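# Extract pin from block and place it clear

## Task

Withdraw the pin from the hole in its block and leave it resting on the table, well away from all blocks, supported by nothing but the table. The pin's block is loose and must finish upright, no more than about a finger's width from its starting spot and turned roughly as before, otherwise the task fails. At the end the gripper must hold no other loose object (holding one gives zero), must have released the pin and must have moved away. Nothing may be knocked or placed off the table.

## Robot and tools

Robot: one arm with a two-finger parallel gripper. Joints from base outward: waist, shoulder, elbow, wrist pitch, wrist yaw, wrist roll, then the finger gap. Ranges (rad): waist -2.880 to 2.880, shoulder 0.000 to 3.142, elbow 0.000 to 3.019, wrist pitch -1.693 to 1.571, wrist yaw -1.571 to 1.571, wrist roll -2.094 to 2.094. The fingers extend along the gripper's own +z axis and close along its y axis. The reported hand point sits midway between the finger pads, roughly 1 cm short of the tips.

Frame: the scene frame has its origin on the table surface under the arm base; +z is up, and looking along +x, +y is to the left. The base may be slightly tilted. Reported hand positions can be a bit wrong, more so when reaching far, and motions often stop a centimetre or more from the command, usually low.

A command row is one list of 8 plain numbers for the single arm: x, y, z, qw, qx, qy, qz, opening. x, y, z are an absolute target for end_effector_position in metres, scene frame; qw..qz are an absolute target for end_effector_quat_wxyz, w first, scene frame. Repeat the intended quaternion in every row rather than copying a drifted one from a result. opening runs from -1 (closed) to +1 (fully open, 0.094 m). A row is refused if its position is more than 0.6 m from the last reported position along any gripper axis. Each control step the controller clips the commanded pose to within 70 mm and 16 degrees of the measured pose, and favours position over orientation when both cannot be met.

Tools:
- execute_actions {actions, pictures}. actions is a list holding at most one item. An empty list just reports state. An action {rows, steps}: rows is 1 to 15 rows, steps at most 15 (default 15), each step 1/30 s, one row per step, last row repeated. A wait {steps} up to 300, counted from the previous result, so thinking time eats into it. pictures (boolean) toggles camera images. A refused call moves nothing. After an action the arm only keeps going to its last clipped pose, so check the reported pose and send the remainder.
- move {target, speed}: target is one 8-number row as above (absolute pose plus opening); the gripper travels a straight path toward it lasting 0.5 to 10 s (truncated at 10 s), turning the short way. speed is top path speed in m/s, 0.002 to 0.5, default 0.25; turn rate up to twice that in rad/s. The opening is applied at the start. The path ignores obstacles; the gripper lags, may wander and can exceed speed, especially near full extension. Faster moves and targets set deeper past a contact hit and press harder.
- wait {seconds}: 0 to 10 s, nothing new sent; the arm continues to its last clipped pose and fingers finish moving.
- zoom_image {camera, region}: camera is cam_head_left, cam_head_right or cam_wrist (each 504x504); region [x0, y0, x1, y1] in pixels, origin top-left, at most 504 by 504.
- finished_scene {scene}: ends and grades the current scene, given its number; irreversible. Replying with no tool call also ends things.

Results: a state line with end_effector_position and end_effector_quat_wxyz; Joint positions and Joint velocities (six joints in rad and rad/s, then finger gap in m and m/s); joint torques in the same joint order, which include offsets, friction and noise and are nonzero even with no load; grip_measured, the measured finger opening on the command scale (may be biased by about 1 mm throughout). "Hand target" shows the pose the controller is currently driving toward. "pose unreachable" means the clearance check altered or blocked the command (the mount below the base counts as arm); HELD marks steps where a row was partly or wholly withheld. A move adds a "move:" line giving the ending (done = settled near target; off_target, moving, held, fault) and active limits: limits=paced means the pose was clipped, limits=held means some steps were blocked and the arm may then lurch faster than speed. It also reports distance to target. FAULT lines mean the arm stopped. MOTOR HOT appears from 85 °C; at 100 °C an OVER-TEMPERATURE FAULT drops the arm, so do not hold loads longer than needed.

Gripping: to hold something, command an opening below grip_measured; about 0.03 below is a firm hold, smaller differences are lighter. Pad force tops out near 50 to 62 N per pad, less on very thin parts; first contact can spike briefly.

Cameras: two head cameras (about 58.6 degrees vertical field) and a wide wrist camera (about 90 degrees).

Procedure and cautions: look first, align the gripper above the pin with fingers open, descend, close to grip, then lift straight up along the hole axis slowly so the loose block is not dragged, tipped or rotated. Carry the pin away from all blocks, lower it to the table, open, and lift clear. Occasional external tugs or pushes may disturb held or loose objects. Avoid drops, fast slams, hard presses, and anything leaving the table; smooth, economical motion is preferred.

Each tool is called after ">>>" by a JSON object that holds its "method" and its "body".

## Session

>>> {"method": "execute_actions", "body": {"actions": []}}

Scene clock: 0.00 s of 4480.00 s.
end_effector_position=(+0.6472, -0.2869, +0.2572) grip_measured=+1.000 end_effector_quat_wxyz=(+0.375, +0.602, +0.679, -0.189)
Joint positions: [-0.528  1.487  1.199 -0.09   0.446  1.125  0.094]
Joint velocities: [-0.015 -0.015  0.002 -0.032 -0.037  0.007  0.   ]
Joint torques (N m, as the arm reports them, + toward a larger angle): no reading
Motor temperatures (°C, as the motors report them): [23 21 23 23 21 20]
Hand target: +0.652, -0.287, +0.256; +0.378, +0.601, +0.679, -0.187

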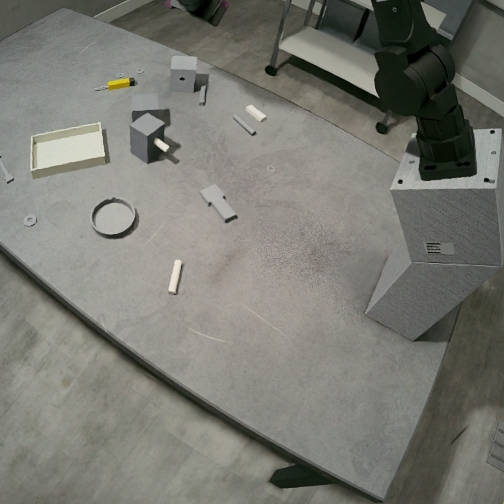

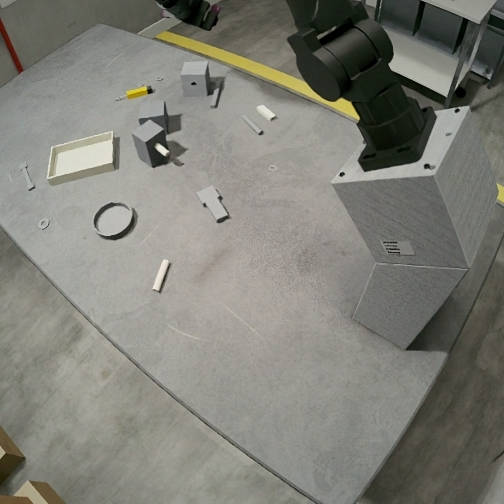

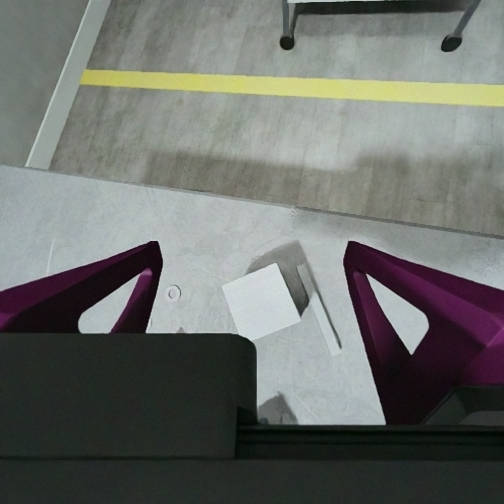

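>>> {"method": "move", "body": {"target": [0.55,-0.1,0.25,0.1,0,0.995,0,1]}}

Scene clock: 8.97 s of 4480.00 s.
end_effector_position=(+0.5409, -0.1080, +0.2370) grip_measured=+1.000 end_effector_quat_wxyz=(+0.089, +0.015, +0.996, -0.006)
Joint positions: [-0.466  1.245  0.952 -0.427 -0.231 -0.148  0.094]
Joint velocities: [-0.005 -0.005 -0.012 -0.002 -0.037 -0.007  0.   ]
Joint torques (N m, as the arm reports them, + toward a larger angle): [ -1.06 -16.69   7.24   0.06  -0.24  -0.05]
Motor temperatures (°C, as the motors report them): [23 22 24 23 22 20]
Hand target: +0.551, -0.100, +0.246; +0.096, +0.001, +0.995, -0.001
Off the commanded pose: 0.018 m, 2 deg.
After step 90, 2.30 s passed at rest.
move: off_target

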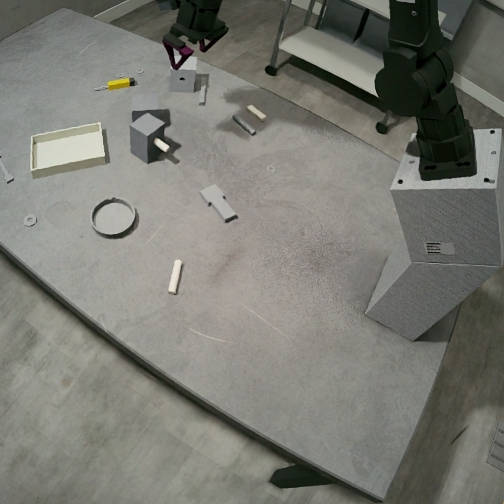

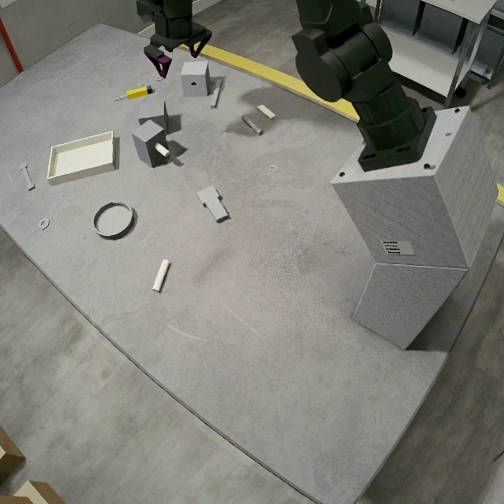

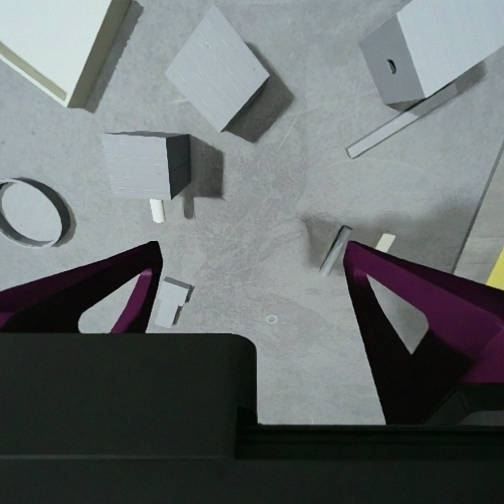

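>>> {"method": "move", "body": {"target": [0.56,0.008,0.17,0.1,0,0.995,0,1]}}

Scene clock: 14.90 s of 4480.00 s.
end_effector_position=(+0.5514, +0.0068, +0.1712) grip_measured=+1.000 end_effector_quat_wxyz=(+0.090, -0.006, +0.996, +0.002)
Joint positions: [-0.17   1.372  0.949 -0.27  -0.025  0.006  0.094]
Joint velocities: [ 0.005 -0.005 -0.012  0.007 -0.066  0.037  0.   ]
Joint torques (N m, as the arm reports them, + toward a larger angle): [ -0.53 -15.7    5.95   1.03   0.1    0.18]
Motor temperatures (°C, as the motors report them): [23 22 24 23 22 20]
Hand target: +0.562, +0.006, +0.170; +0.101, +0.001, +0.995, +0.001
Off the commanded pose: 0.009 m, 1 deg.
After step 90, 1.90 s passed at rest.
move: done

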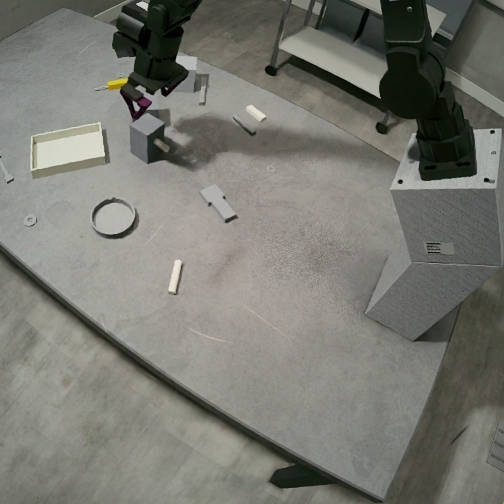

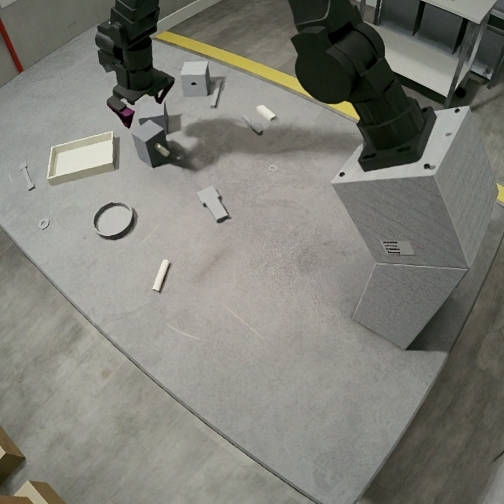

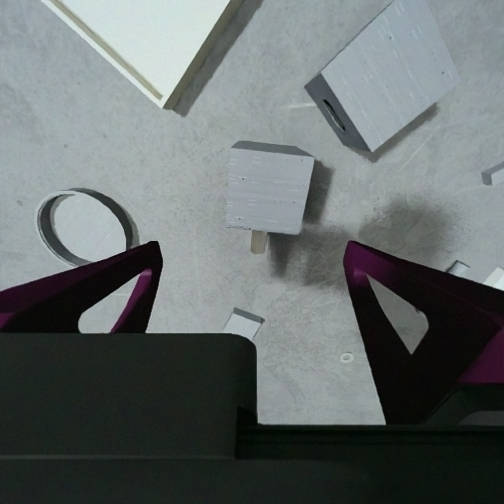

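>>> {"method": "move", "body": {"target": [0.48,0.006,0.09,0.3,0.04,0.953,-0.012,0]}}

Scene clock: 19.70 s of 4480.00 s.
end_effector_position=(+0.4811, -0.0004, +0.0890) grip_measured=+0.002 end_effector_quat_wxyz=(+0.295, +0.039, +0.955, -0.015)
Joint positions: [-0.152  1.693  0.608  0.807  0.057  0.093  0.047]
Joint velocities: [ 0.005 -0.005 -0.007  0.002  0.037 -0.066 -0.   ]
Joint torques (N m, as the arm reports them, + toward a larger angle): [  1.29 -13.26  -1.08   1.82   0.16   0.13]
Motor temperatures (°C, as the motors report them): [23 22 24 23 22 20]
Hand target: +0.481, +0.006, +0.088; +0.300, +0.041, +0.953, -0.009
Off the commanded pose: 0.007 m, 1 deg.
After step 90, 0.37 s passed at rest.
move: done

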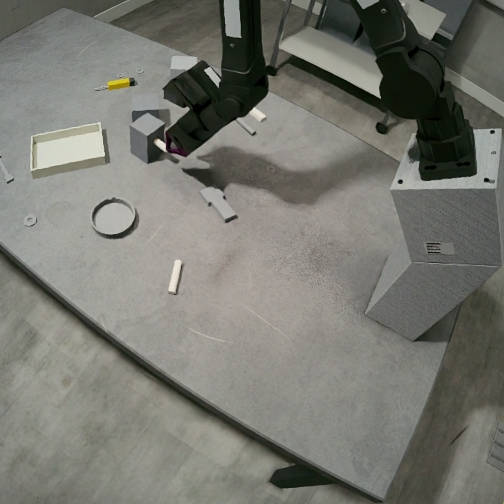

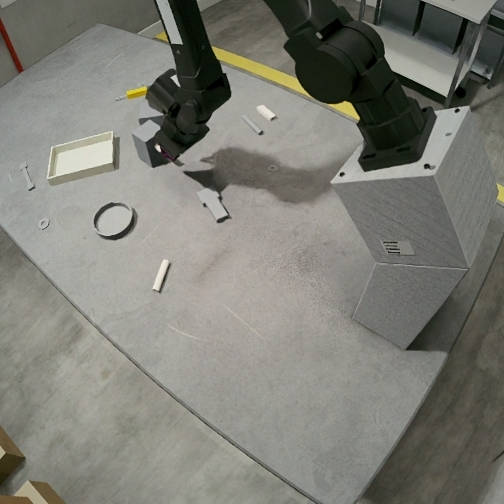

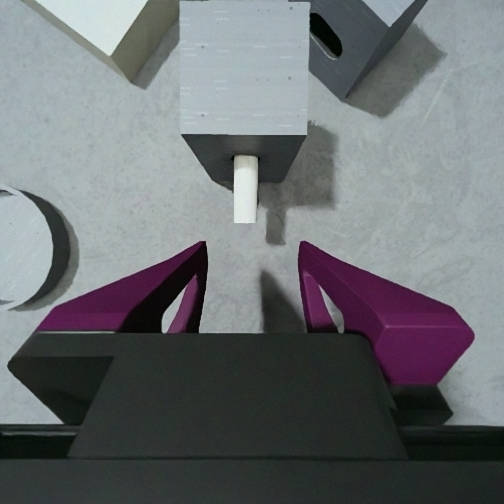

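>>> {"method": "move", "body": {"target": [0.516,0.007,0.056,0.3,0.04,0.953,-0.012,0], "speed": 0.08}}

Scene clock: 25.20 s of 4480.00 s.
end_effector_position=(+0.5263, -0.0001, +0.0692) grip_measured=+0.002 end_effector_quat_wxyz=(+0.317, +0.040, +0.948, -0.015)
Joint positions: [-0.152  1.761  0.735  0.795  0.061  0.094  0.047]
Joint velocities: [-0.015 -0.005 -0.007 -0.012 -0.066 -0.022  0.   ]
Joint torques (N m, as the arm reports them, + toward a larger angle): [  0.34 -14.01   0.17   0.6    0.15   0.11]
Motor temperatures (°C, as the motors report them): [23 22 24 23 22 20]
Hand target: +0.516, +0.006, +0.057; +0.300, +0.040, +0.953, -0.012
Off the commanded pose: 0.018 m, 2 deg.
After step 90, 1.57 s passed at rest.
move: off_target

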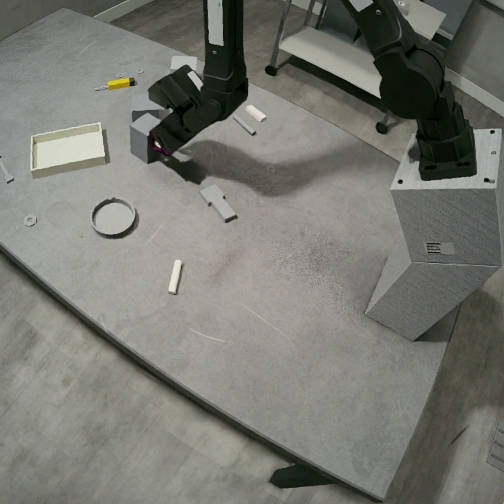

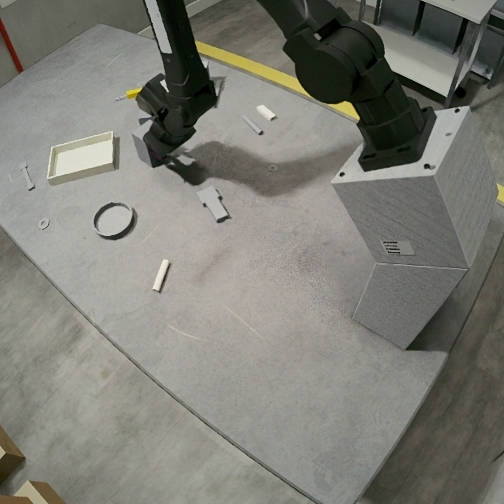

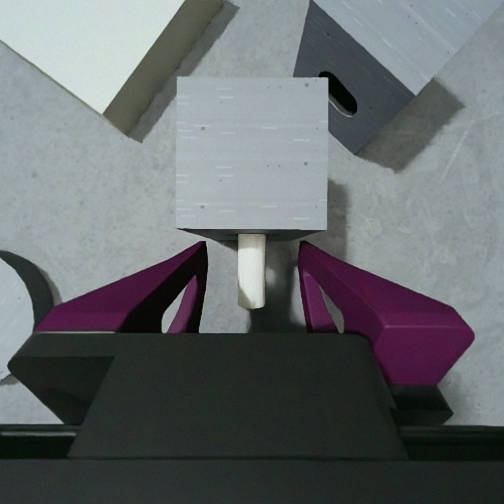

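>>> {"method": "move", "body": {"target": [0.507,0.007,0.042,0.3,0.04,0.953,-0.012,-0.4], "speed": 0.05}}

Scene clock: 28.83 s of 4480.00 s.
end_effector_position=(+0.5069, -0.0006, +0.0474) grip_measured=-0.398 end_effector_quat_wxyz=(+0.295, +0.039, +0.954, -0.017)
Joint positions: [-0.151  1.816  0.737  0.803  0.063  0.094  0.028]
Joint velocities: [ 0.005 -0.005  0.017 -0.002  0.037  0.037 -0.001]
Joint torques (N m, as the arm reports them, + toward a larger angle): [  0.81 -13.29  -0.33   1.88   0.16   0.1 ]
Motor temperatures (°C, as the motors report them): [23 22 24 23 22 20]
Hand target: +0.507, +0.007, +0.042; +0.300, +0.040, +0.953, -0.012
Off the commanded pose: 0.009 m, 1 deg.
move: done

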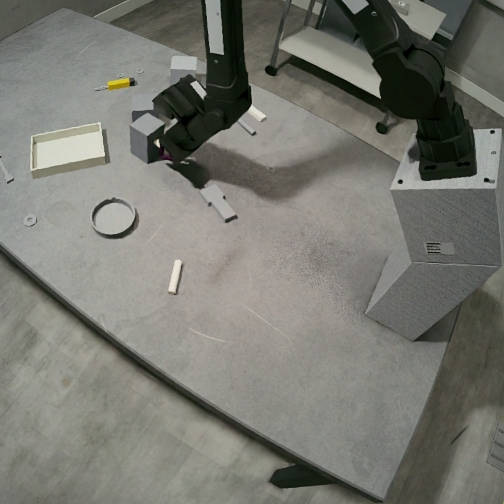

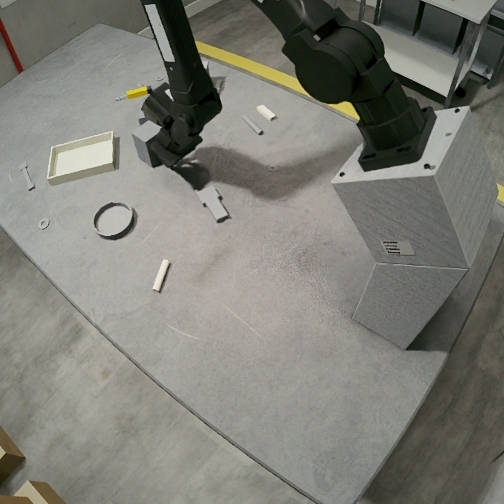

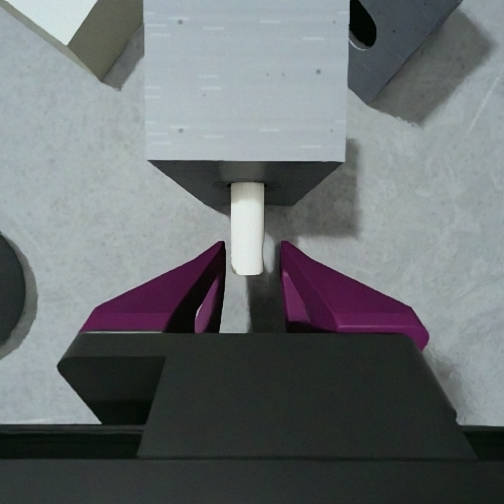

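Slightly forward, up and left.

>>> {"method": "move", "body": {"target": [0.514,0.011,0.045,0.3,0.04,0.953,-0.012,-0.5], "speed": 0.03}}

Scene clock: 33.63 s of 4480.00 s.
end_effector_position=(+0.5149, +0.0043, +0.0485) grip_measured=-0.498 end_effector_quat_wxyz=(+0.303, +0.038, +0.952, -0.016)
Joint positions: [-0.141  1.816  0.75   0.804  0.071  0.094  0.024]
Joint velocities: [-0.005  0.005  0.002  0.007 -0.081  0.022 -0.   ]
Joint torques (N m, as the arm reports them, + toward a larger angle): [  0.95 -14.82  -0.44   1.05   0.22   0.19]
Motor temperatures (°C, as the motors report them): [23 22 24 23 22 20]
Hand target: +0.514, +0.011, +0.045; +0.300, +0.040, +0.953, -0.012
Off the commanded pose: 0.008 m, 1 deg.
After step 90, 1.00 s passed at rest.
move: done

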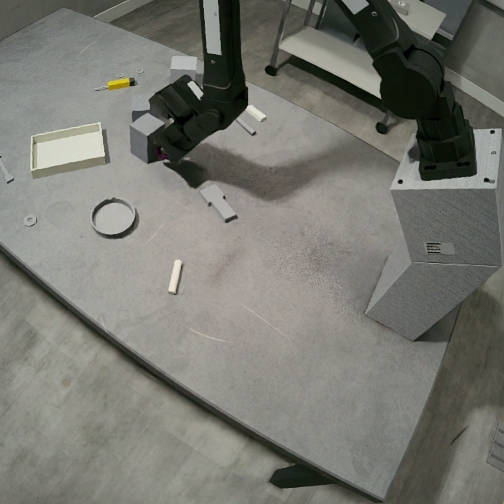

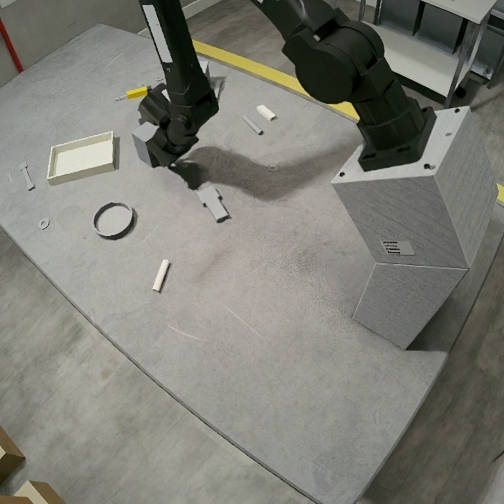

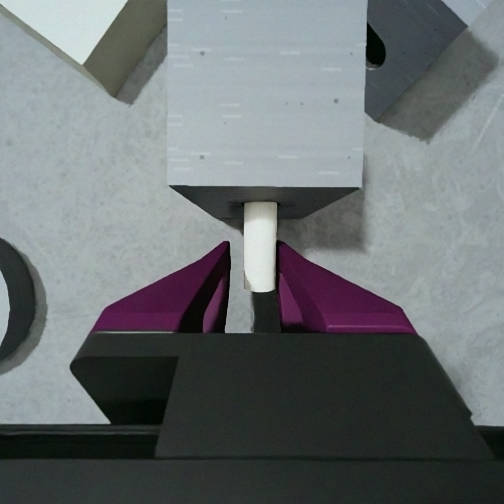

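>>> {"method": "move", "body": {"target": [0.514,-0.003,0.045,0.3,0.04,0.953,-0.012,-0.58], "speed": 0.03}}

Scene clock: 37.67 s of 4480.00 s.
end_effector_position=(+0.5150, +0.0042, +0.0484) grip_measured=-0.578 end_effector_quat_wxyz=(+0.302, +0.036, +0.952, -0.009)
Joint positions: [-0.147  1.816  0.75   0.804  0.05   0.094  0.02 ]
Joint velocities: [-0.005 -0.005  0.002  0.012  0.037 -0.037  0.   ]
Joint torques (N m, as the arm reports them, + toward a larger angle): [ -1.05 -14.56  -0.47   1.1   -0.16   0.13]
Motor temperatures (°C, as the motors report them): [23 22 24 23 22 20]
Hand target: +0.514, -0.003, +0.045; +0.300, +0.040, +0.953, -0.012
Off the commanded pose: 0.008 m, 1 deg.
After step 90, 0.30 s passed at rest.
move: done

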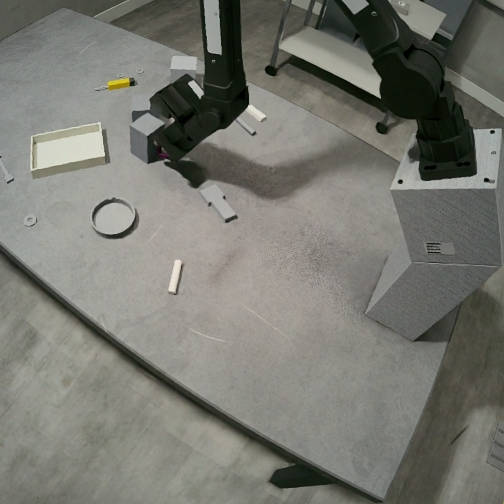

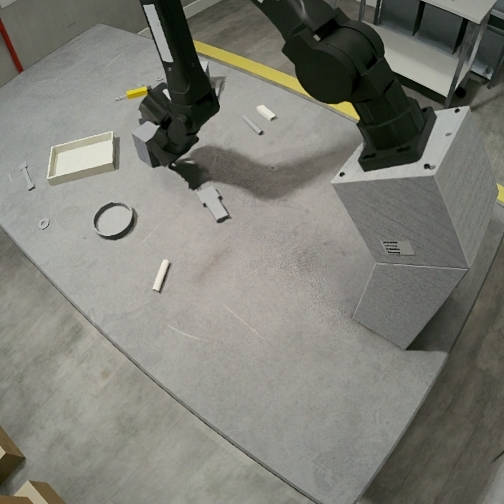

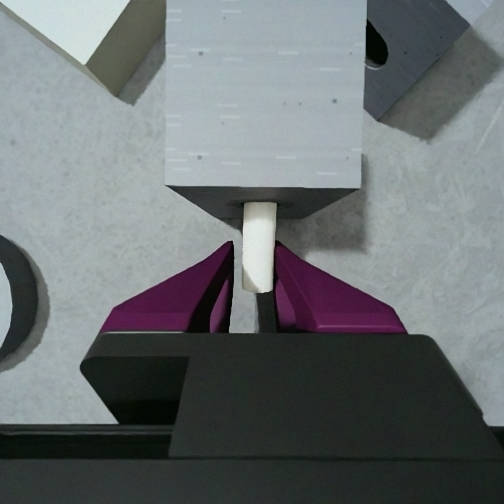

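>>> {"method": "move", "body": {"target": [0.514,-0.006,0.045,0.3,0.04,0.953,-0.012,-0.75], "speed": 0.03}}

>>> {"method": "move", "body": {"target": [0.498,0.004,0.046,0.3,0.04,0.953,-0.012,-0.75], "speed": 0.02}}

Scene clock: 44.70 s of 4480.00 s.
end_effector_position=(+0.5150, +0.0028, +0.0484) grip_measured=-0.733 end_effector_quat_wxyz=(+0.302, +0.036, +0.953, -0.007)
Joint positions: [-0.152  1.816  0.75   0.804  0.042  0.094  0.013]
Joint velocities: [-0.015 -0.015 -0.002  0.002  0.007 -0.081  0.   ]
Joint torques (N m, as the arm reports them, + toward a larger angle): [ -1.46 -14.81  -0.53   1.07  -0.12   0.07]
Motor temperatures (°C, as the motors report them): [23 22 23 23 22 20]
Hand target: +0.514, -0.006, +0.045; +0.300, +0.040, +0.953, -0.012
Off the commanded pose: 0.009 m, 1 deg.
After step 90, 3.33 s passed at rest.
move: done

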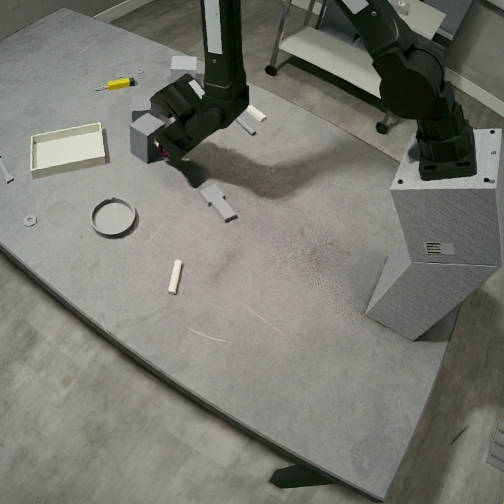

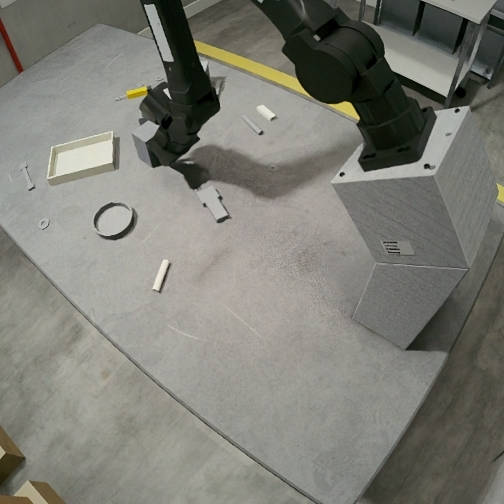

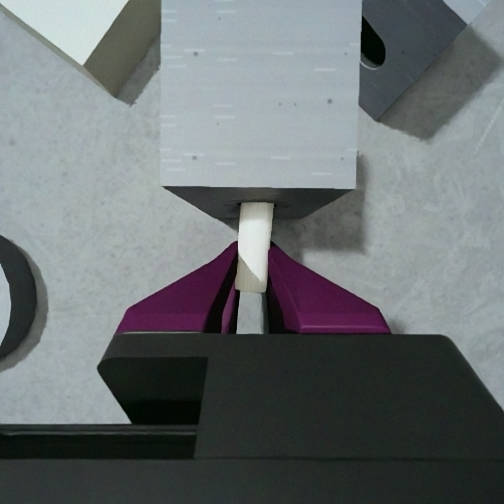

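Scene clock: 45.80 s of 4480.00 s.
end_effector_position=(+0.5081, +0.0026, +0.0503) grip_measured=-0.733 end_effector_quat_wxyz=(+0.304, +0.037, +0.952, -0.010)
Joint positions: [-0.149  1.816  0.73   0.827  0.051  0.094  0.013]
Joint velocities: [-0.005 -0.005 -0.012 -0.007 -0.051  0.007  0.   ]
Joint torques (N m, as the arm reports them, + toward a larger angle): [  0.38 -13.14  -2.1    1.99   0.38   0.13]
Motor temperatures (°C, as the motors report them): [23 22 23 23 22 20]
Hand target: +0.498, +0.004, +0.046; +0.300, +0.040, +0.953, -0.012
Off the commanded pose: 0.011 m, 1 deg.
move: off_target

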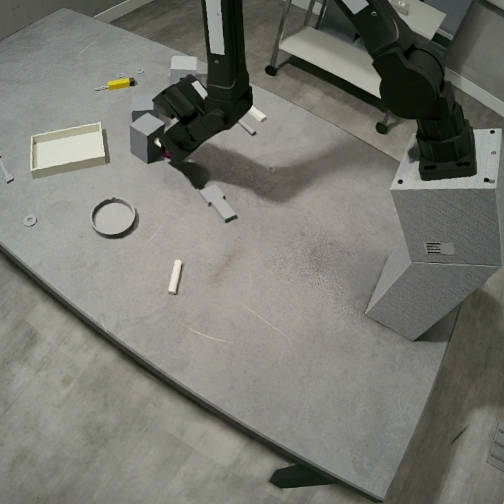

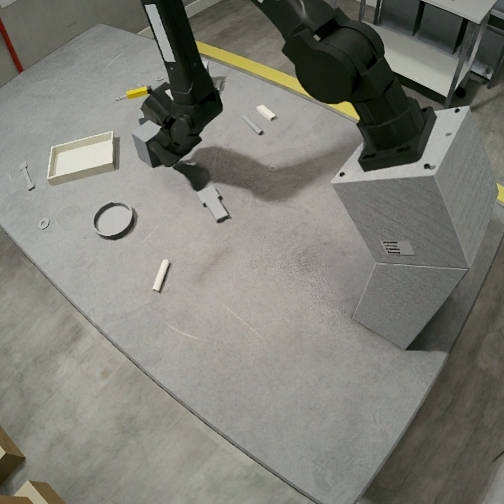

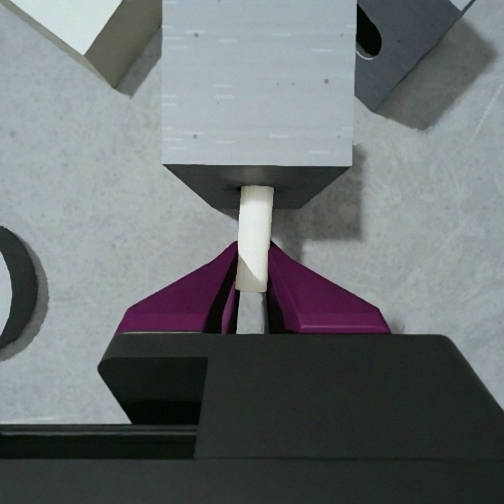

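Sliding out.

>>> {"method": "move", "body": {"target": [0.478,0.007,0.043,0.3,0.04,0.953,-0.012,-0.765], "speed": 0.025}}

Scene clock: 49.73 s of 4480.00 s.
end_effector_position=(+0.4904, +0.0007, +0.0498) grip_measured=-0.741 end_effector_quat_wxyz=(+0.306, +0.039, +0.951, -0.016)
Joint positions: [-0.147  1.836  0.691  0.891  0.066  0.094  0.012]
Joint velocities: [ 0.005 -0.005  0.012  0.017  0.007  0.081  0.001]
Joint torques (N m, as the arm reports them, + toward a larger angle): [  0.95 -12.15  -2.55   1.82   0.17   0.17]
Motor temperatures (°C, as the motors report them): [23 22 23 23 22 20]
Hand target: +0.478, +0.007, +0.043; +0.300, +0.040, +0.953, -0.012
Off the commanded pose: 0.016 m, 1 deg.
move: off_target

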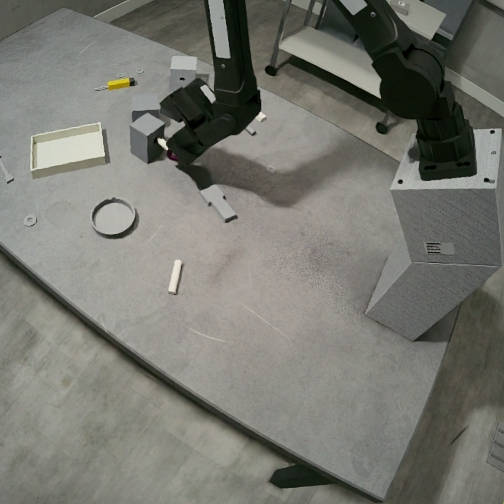

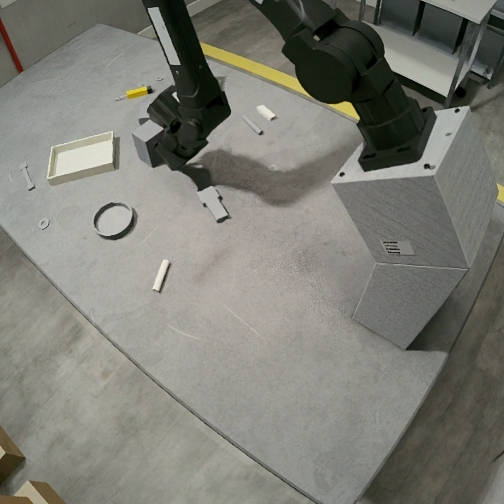

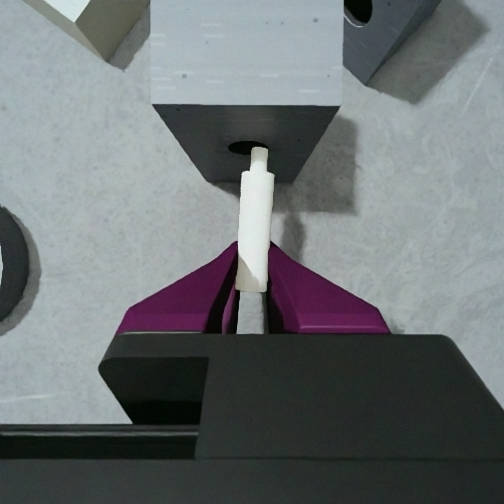

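>>> {"method": "move", "body": {"target": [0.34,-0.06,0.04,0.3,0.04,0.953,-0.012,-0.775], "speed": 0.15}}

>>> {"method": "move", "body": {"target": [0.34,-0.06,0.008,0.26,0.04,0.965,-0.012,-0.775], "speed": 0.05}}

Scene clock: 56.43 s of 4480.00 s.
end_effector_position=(+0.3518, -0.0568, +0.0345) grip_measured=-0.741 end_effector_quat_wxyz=(+0.306, +0.042, +0.951, -0.009)
Joint positions: [-0.318  2.156  0.491  1.41  -0.11   0.061  0.012]
Joint velocities: [-0.015 -0.005 -0.017 -0.007  0.022  0.007 -0.001]
Joint torques (N m, as the arm reports them, + toward a larger angle): [-2.66 -9.84 -7.91  1.98 -0.15 -0.01]
Motor temperatures (°C, as the motors report them): [23 22 24 23 22 20]
Hand target: +0.340, -0.059, +0.038; +0.299, +0.040, +0.953, -0.013
Off the commanded pose: 0.013 m, 1 deg.
After step 90, 2.13 s passed at rest.
move: off_target

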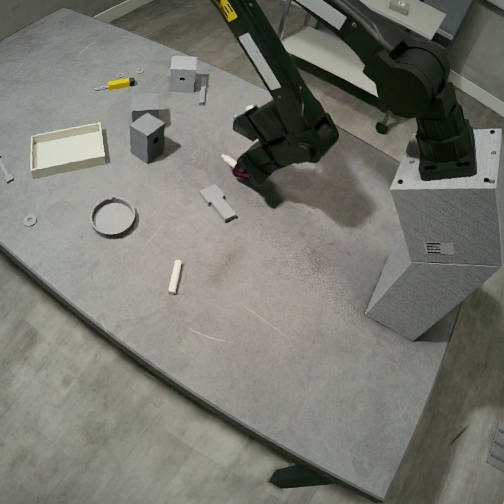

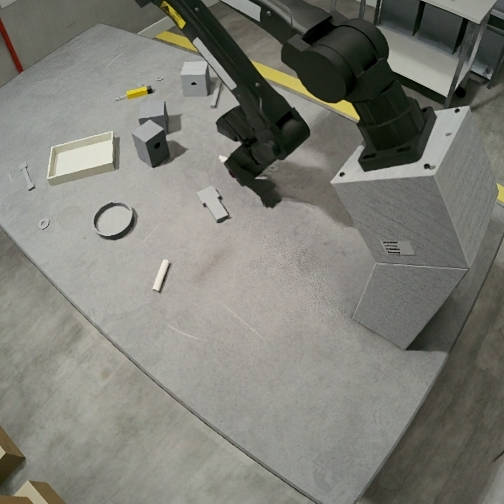

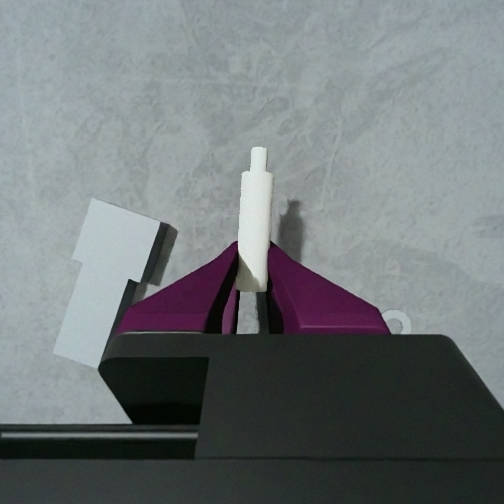

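Scene clock: 57.63 s of 4480.00 s.
end_effector_position=(+0.3469, -0.0585, +0.0159) grip_measured=-0.741 end_effector_quat_wxyz=(+0.273, +0.043, +0.961, -0.010)
Joint positions: [-0.318  2.156  0.526  1.305 -0.11   0.053  0.012]
Joint velocities: [ 0.005 -0.015  0.007 -0.022  0.007  0.022 -0.   ]
Joint torques (N m, as the arm reports them, + toward a larger angle): [-2.06 -9.78 -4.89  0.44  0.01 -0.02]
Motor temperatures (°C, as the motors report them): [23 22 24 23 22 20]
Hand target: +0.340, -0.060, +0.008; +0.260, +0.040, +0.965, -0.012
Off the commanded pose: 0.011 m, 2 deg.
move: off_target

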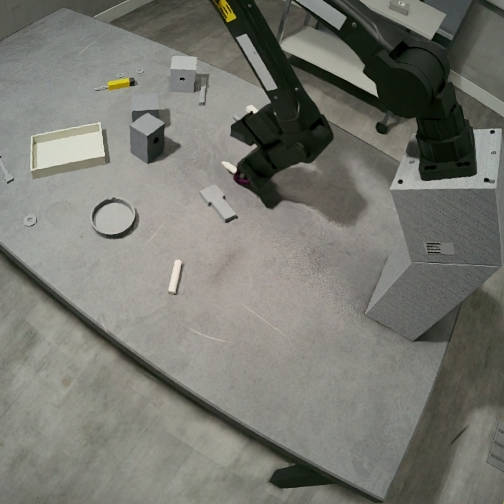

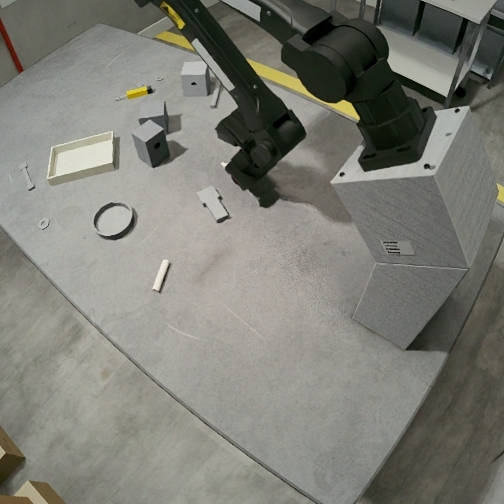

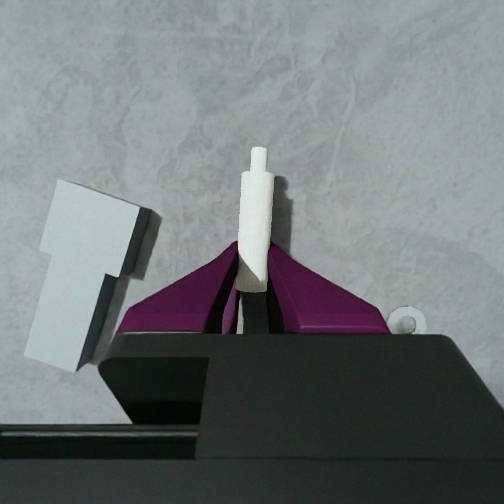

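>>> {"method": "move", "body": {"target": [0.34,-0.06,0.003,0.22,0.04,0.975,-0.012,-0.775], "speed": 0.05}}

>>> {"method": "move", "body": {"target": [0.34,-0.06,0.006,0.22,0.04,0.975,-0.012,-0.45]}}

>>> {"method": "move", "body": {"target": [0.34,-0.06,0.16,0.1,0.04,0.994,-0.012,-0.3]}}

Scene clock: 64.13 s of 4480.00 s.
end_effector_position=(+0.3473, -0.0586, +0.0154) grip_measured=-0.741 end_effector_quat_wxyz=(+0.239, +0.042, +0.970, -0.010)
Joint positions: [-0.318  2.092  0.527  1.171 -0.11   0.042  0.012]
Joint velocities: [-0.005 -0.005 -0.017 -0.012  0.007  0.022 -0.   ]
Joint torques (N m, as the arm reports them, + toward a larger angle): [ -1.69 -10.45  -3.46  -0.26   0.06  -0.01]
Motor temperatures (°C, as the motors report them): [23 22 24 23 22 20]
Hand target: +0.340, -0.060, +0.004; +0.220, +0.040, +0.975, -0.013
Off the commanded pose: 0.014 m, 2 deg.
After step 90, 2.17 s passed at rest.
move: off_target

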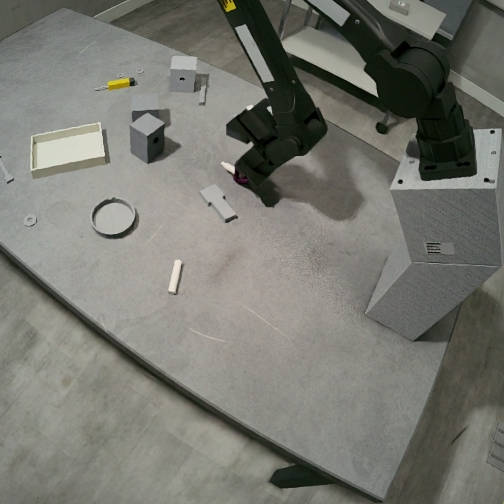

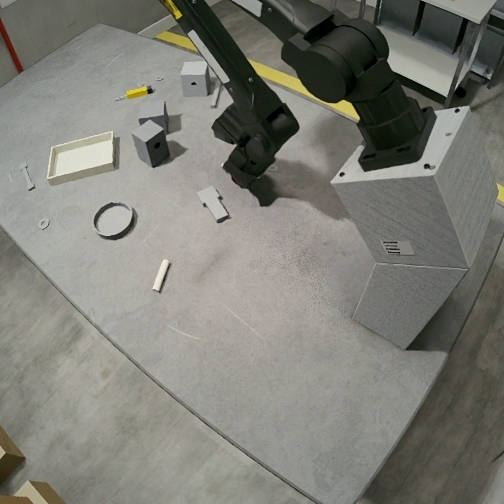

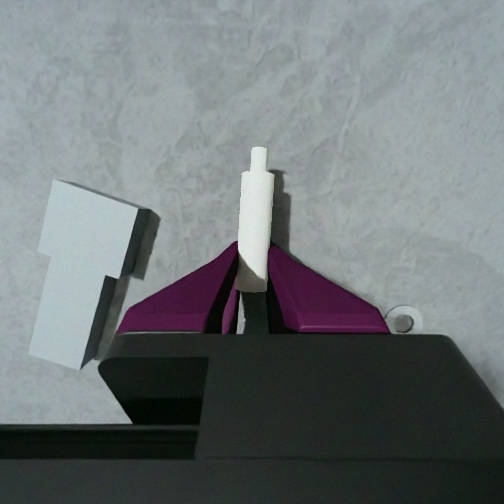

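Scene clock: 64.83 s of 4480.00 s.
end_effector_position=(+0.3478, -0.0578, +0.0158) grip_measured=-0.452 end_effector_quat_wxyz=(+0.239, +0.040, +0.970, -0.009)
Joint positions: [-0.318  2.088  0.527  1.165 -0.115  0.039  0.026]
Joint velocities: [ 0.005  0.005 -0.002  0.007 -0.022 -0.037  0.001]
Joint torques (N m, as the arm reports them, + toward a larger angle): [ -1.54 -10.05  -3.92  -0.1    0.18  -0.02]
Motor temperatures (°C, as the motors report them): [23 22 24 23 22 20]
Hand target: +0.340, -0.060, +0.007; +0.220, +0.040, +0.975, -0.012
Off the commanded pose: 0.013 m, 2 deg.
move: off_target

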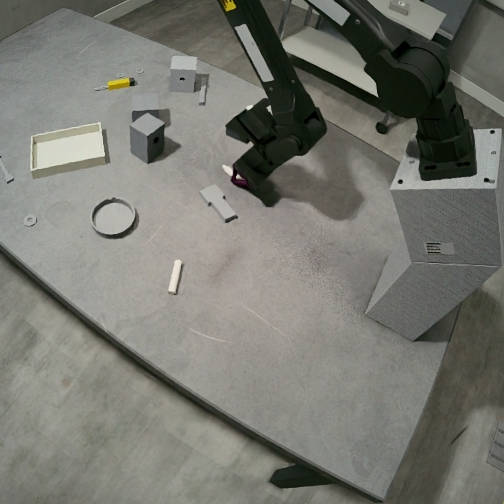

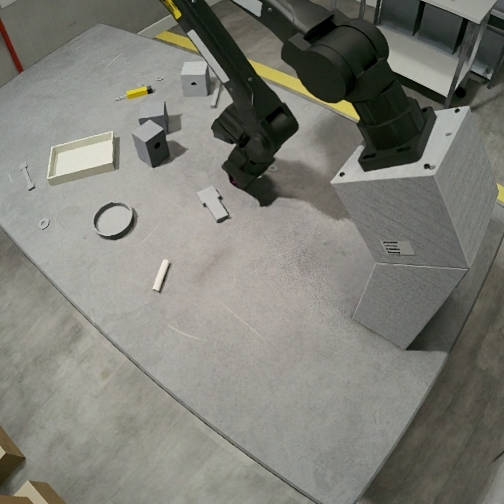

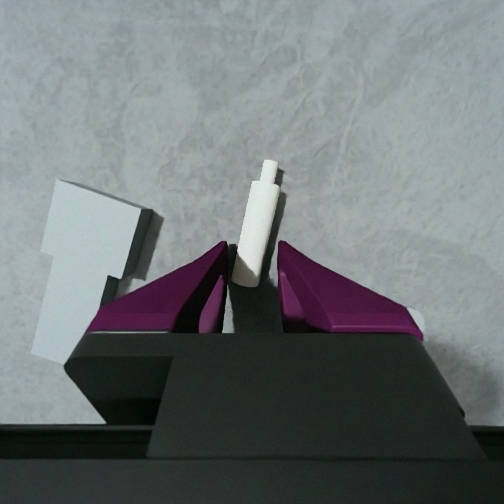

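Scene clock: 65.97 s of 4480.00 s.
end_effector_position=(+0.3447, -0.0540, +0.1650) grip_measured=-0.302 end_effector_quat_wxyz=(+0.114, +0.039, +0.993, -0.012)
Joint positions: [-0.365  1.262  0.352  0.256 -0.142 -0.026  0.033]
Joint velocities: [ 0.005 -0.005 -0.012 -0.012 -0.037 -0.022 -0.001]
Joint torques (N m, as the arm reports them, + toward a larger angle): [-2.43 -7.46  0.3   0.17 -0.22 -0.05]
Motor temperatures (°C, as the motors report them): [23 22 24 23 22 20]
Hand target: +0.337, -0.058, +0.160; +0.100, +0.039, +0.994, -0.014
Off the commanded pose: 0.009 m, 2 deg.
move: done

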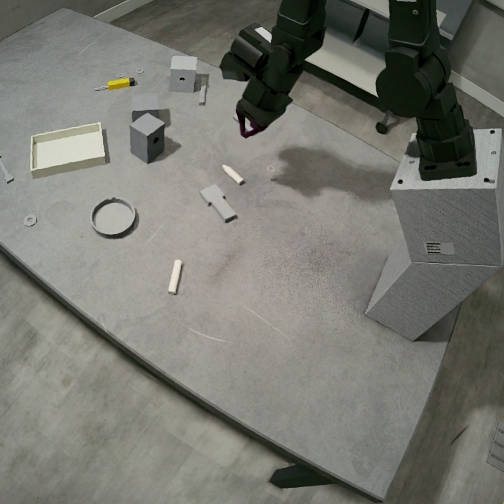

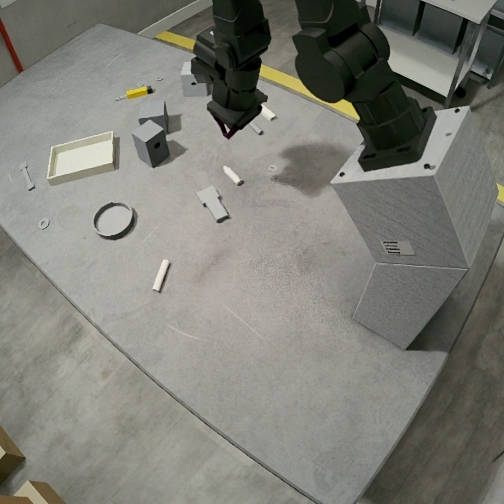

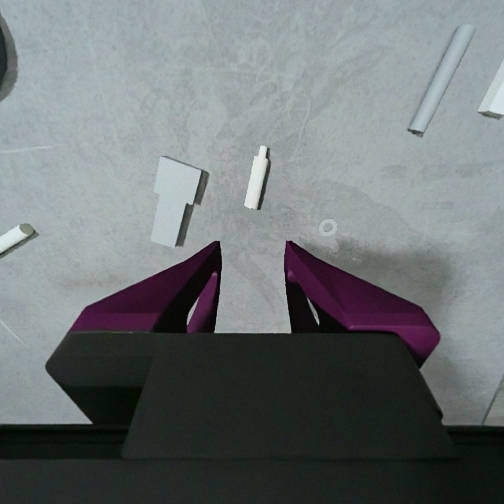

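>>> {"method": "finished_scene", "body": {"scene": 1}}

The scene is finished: the task was done.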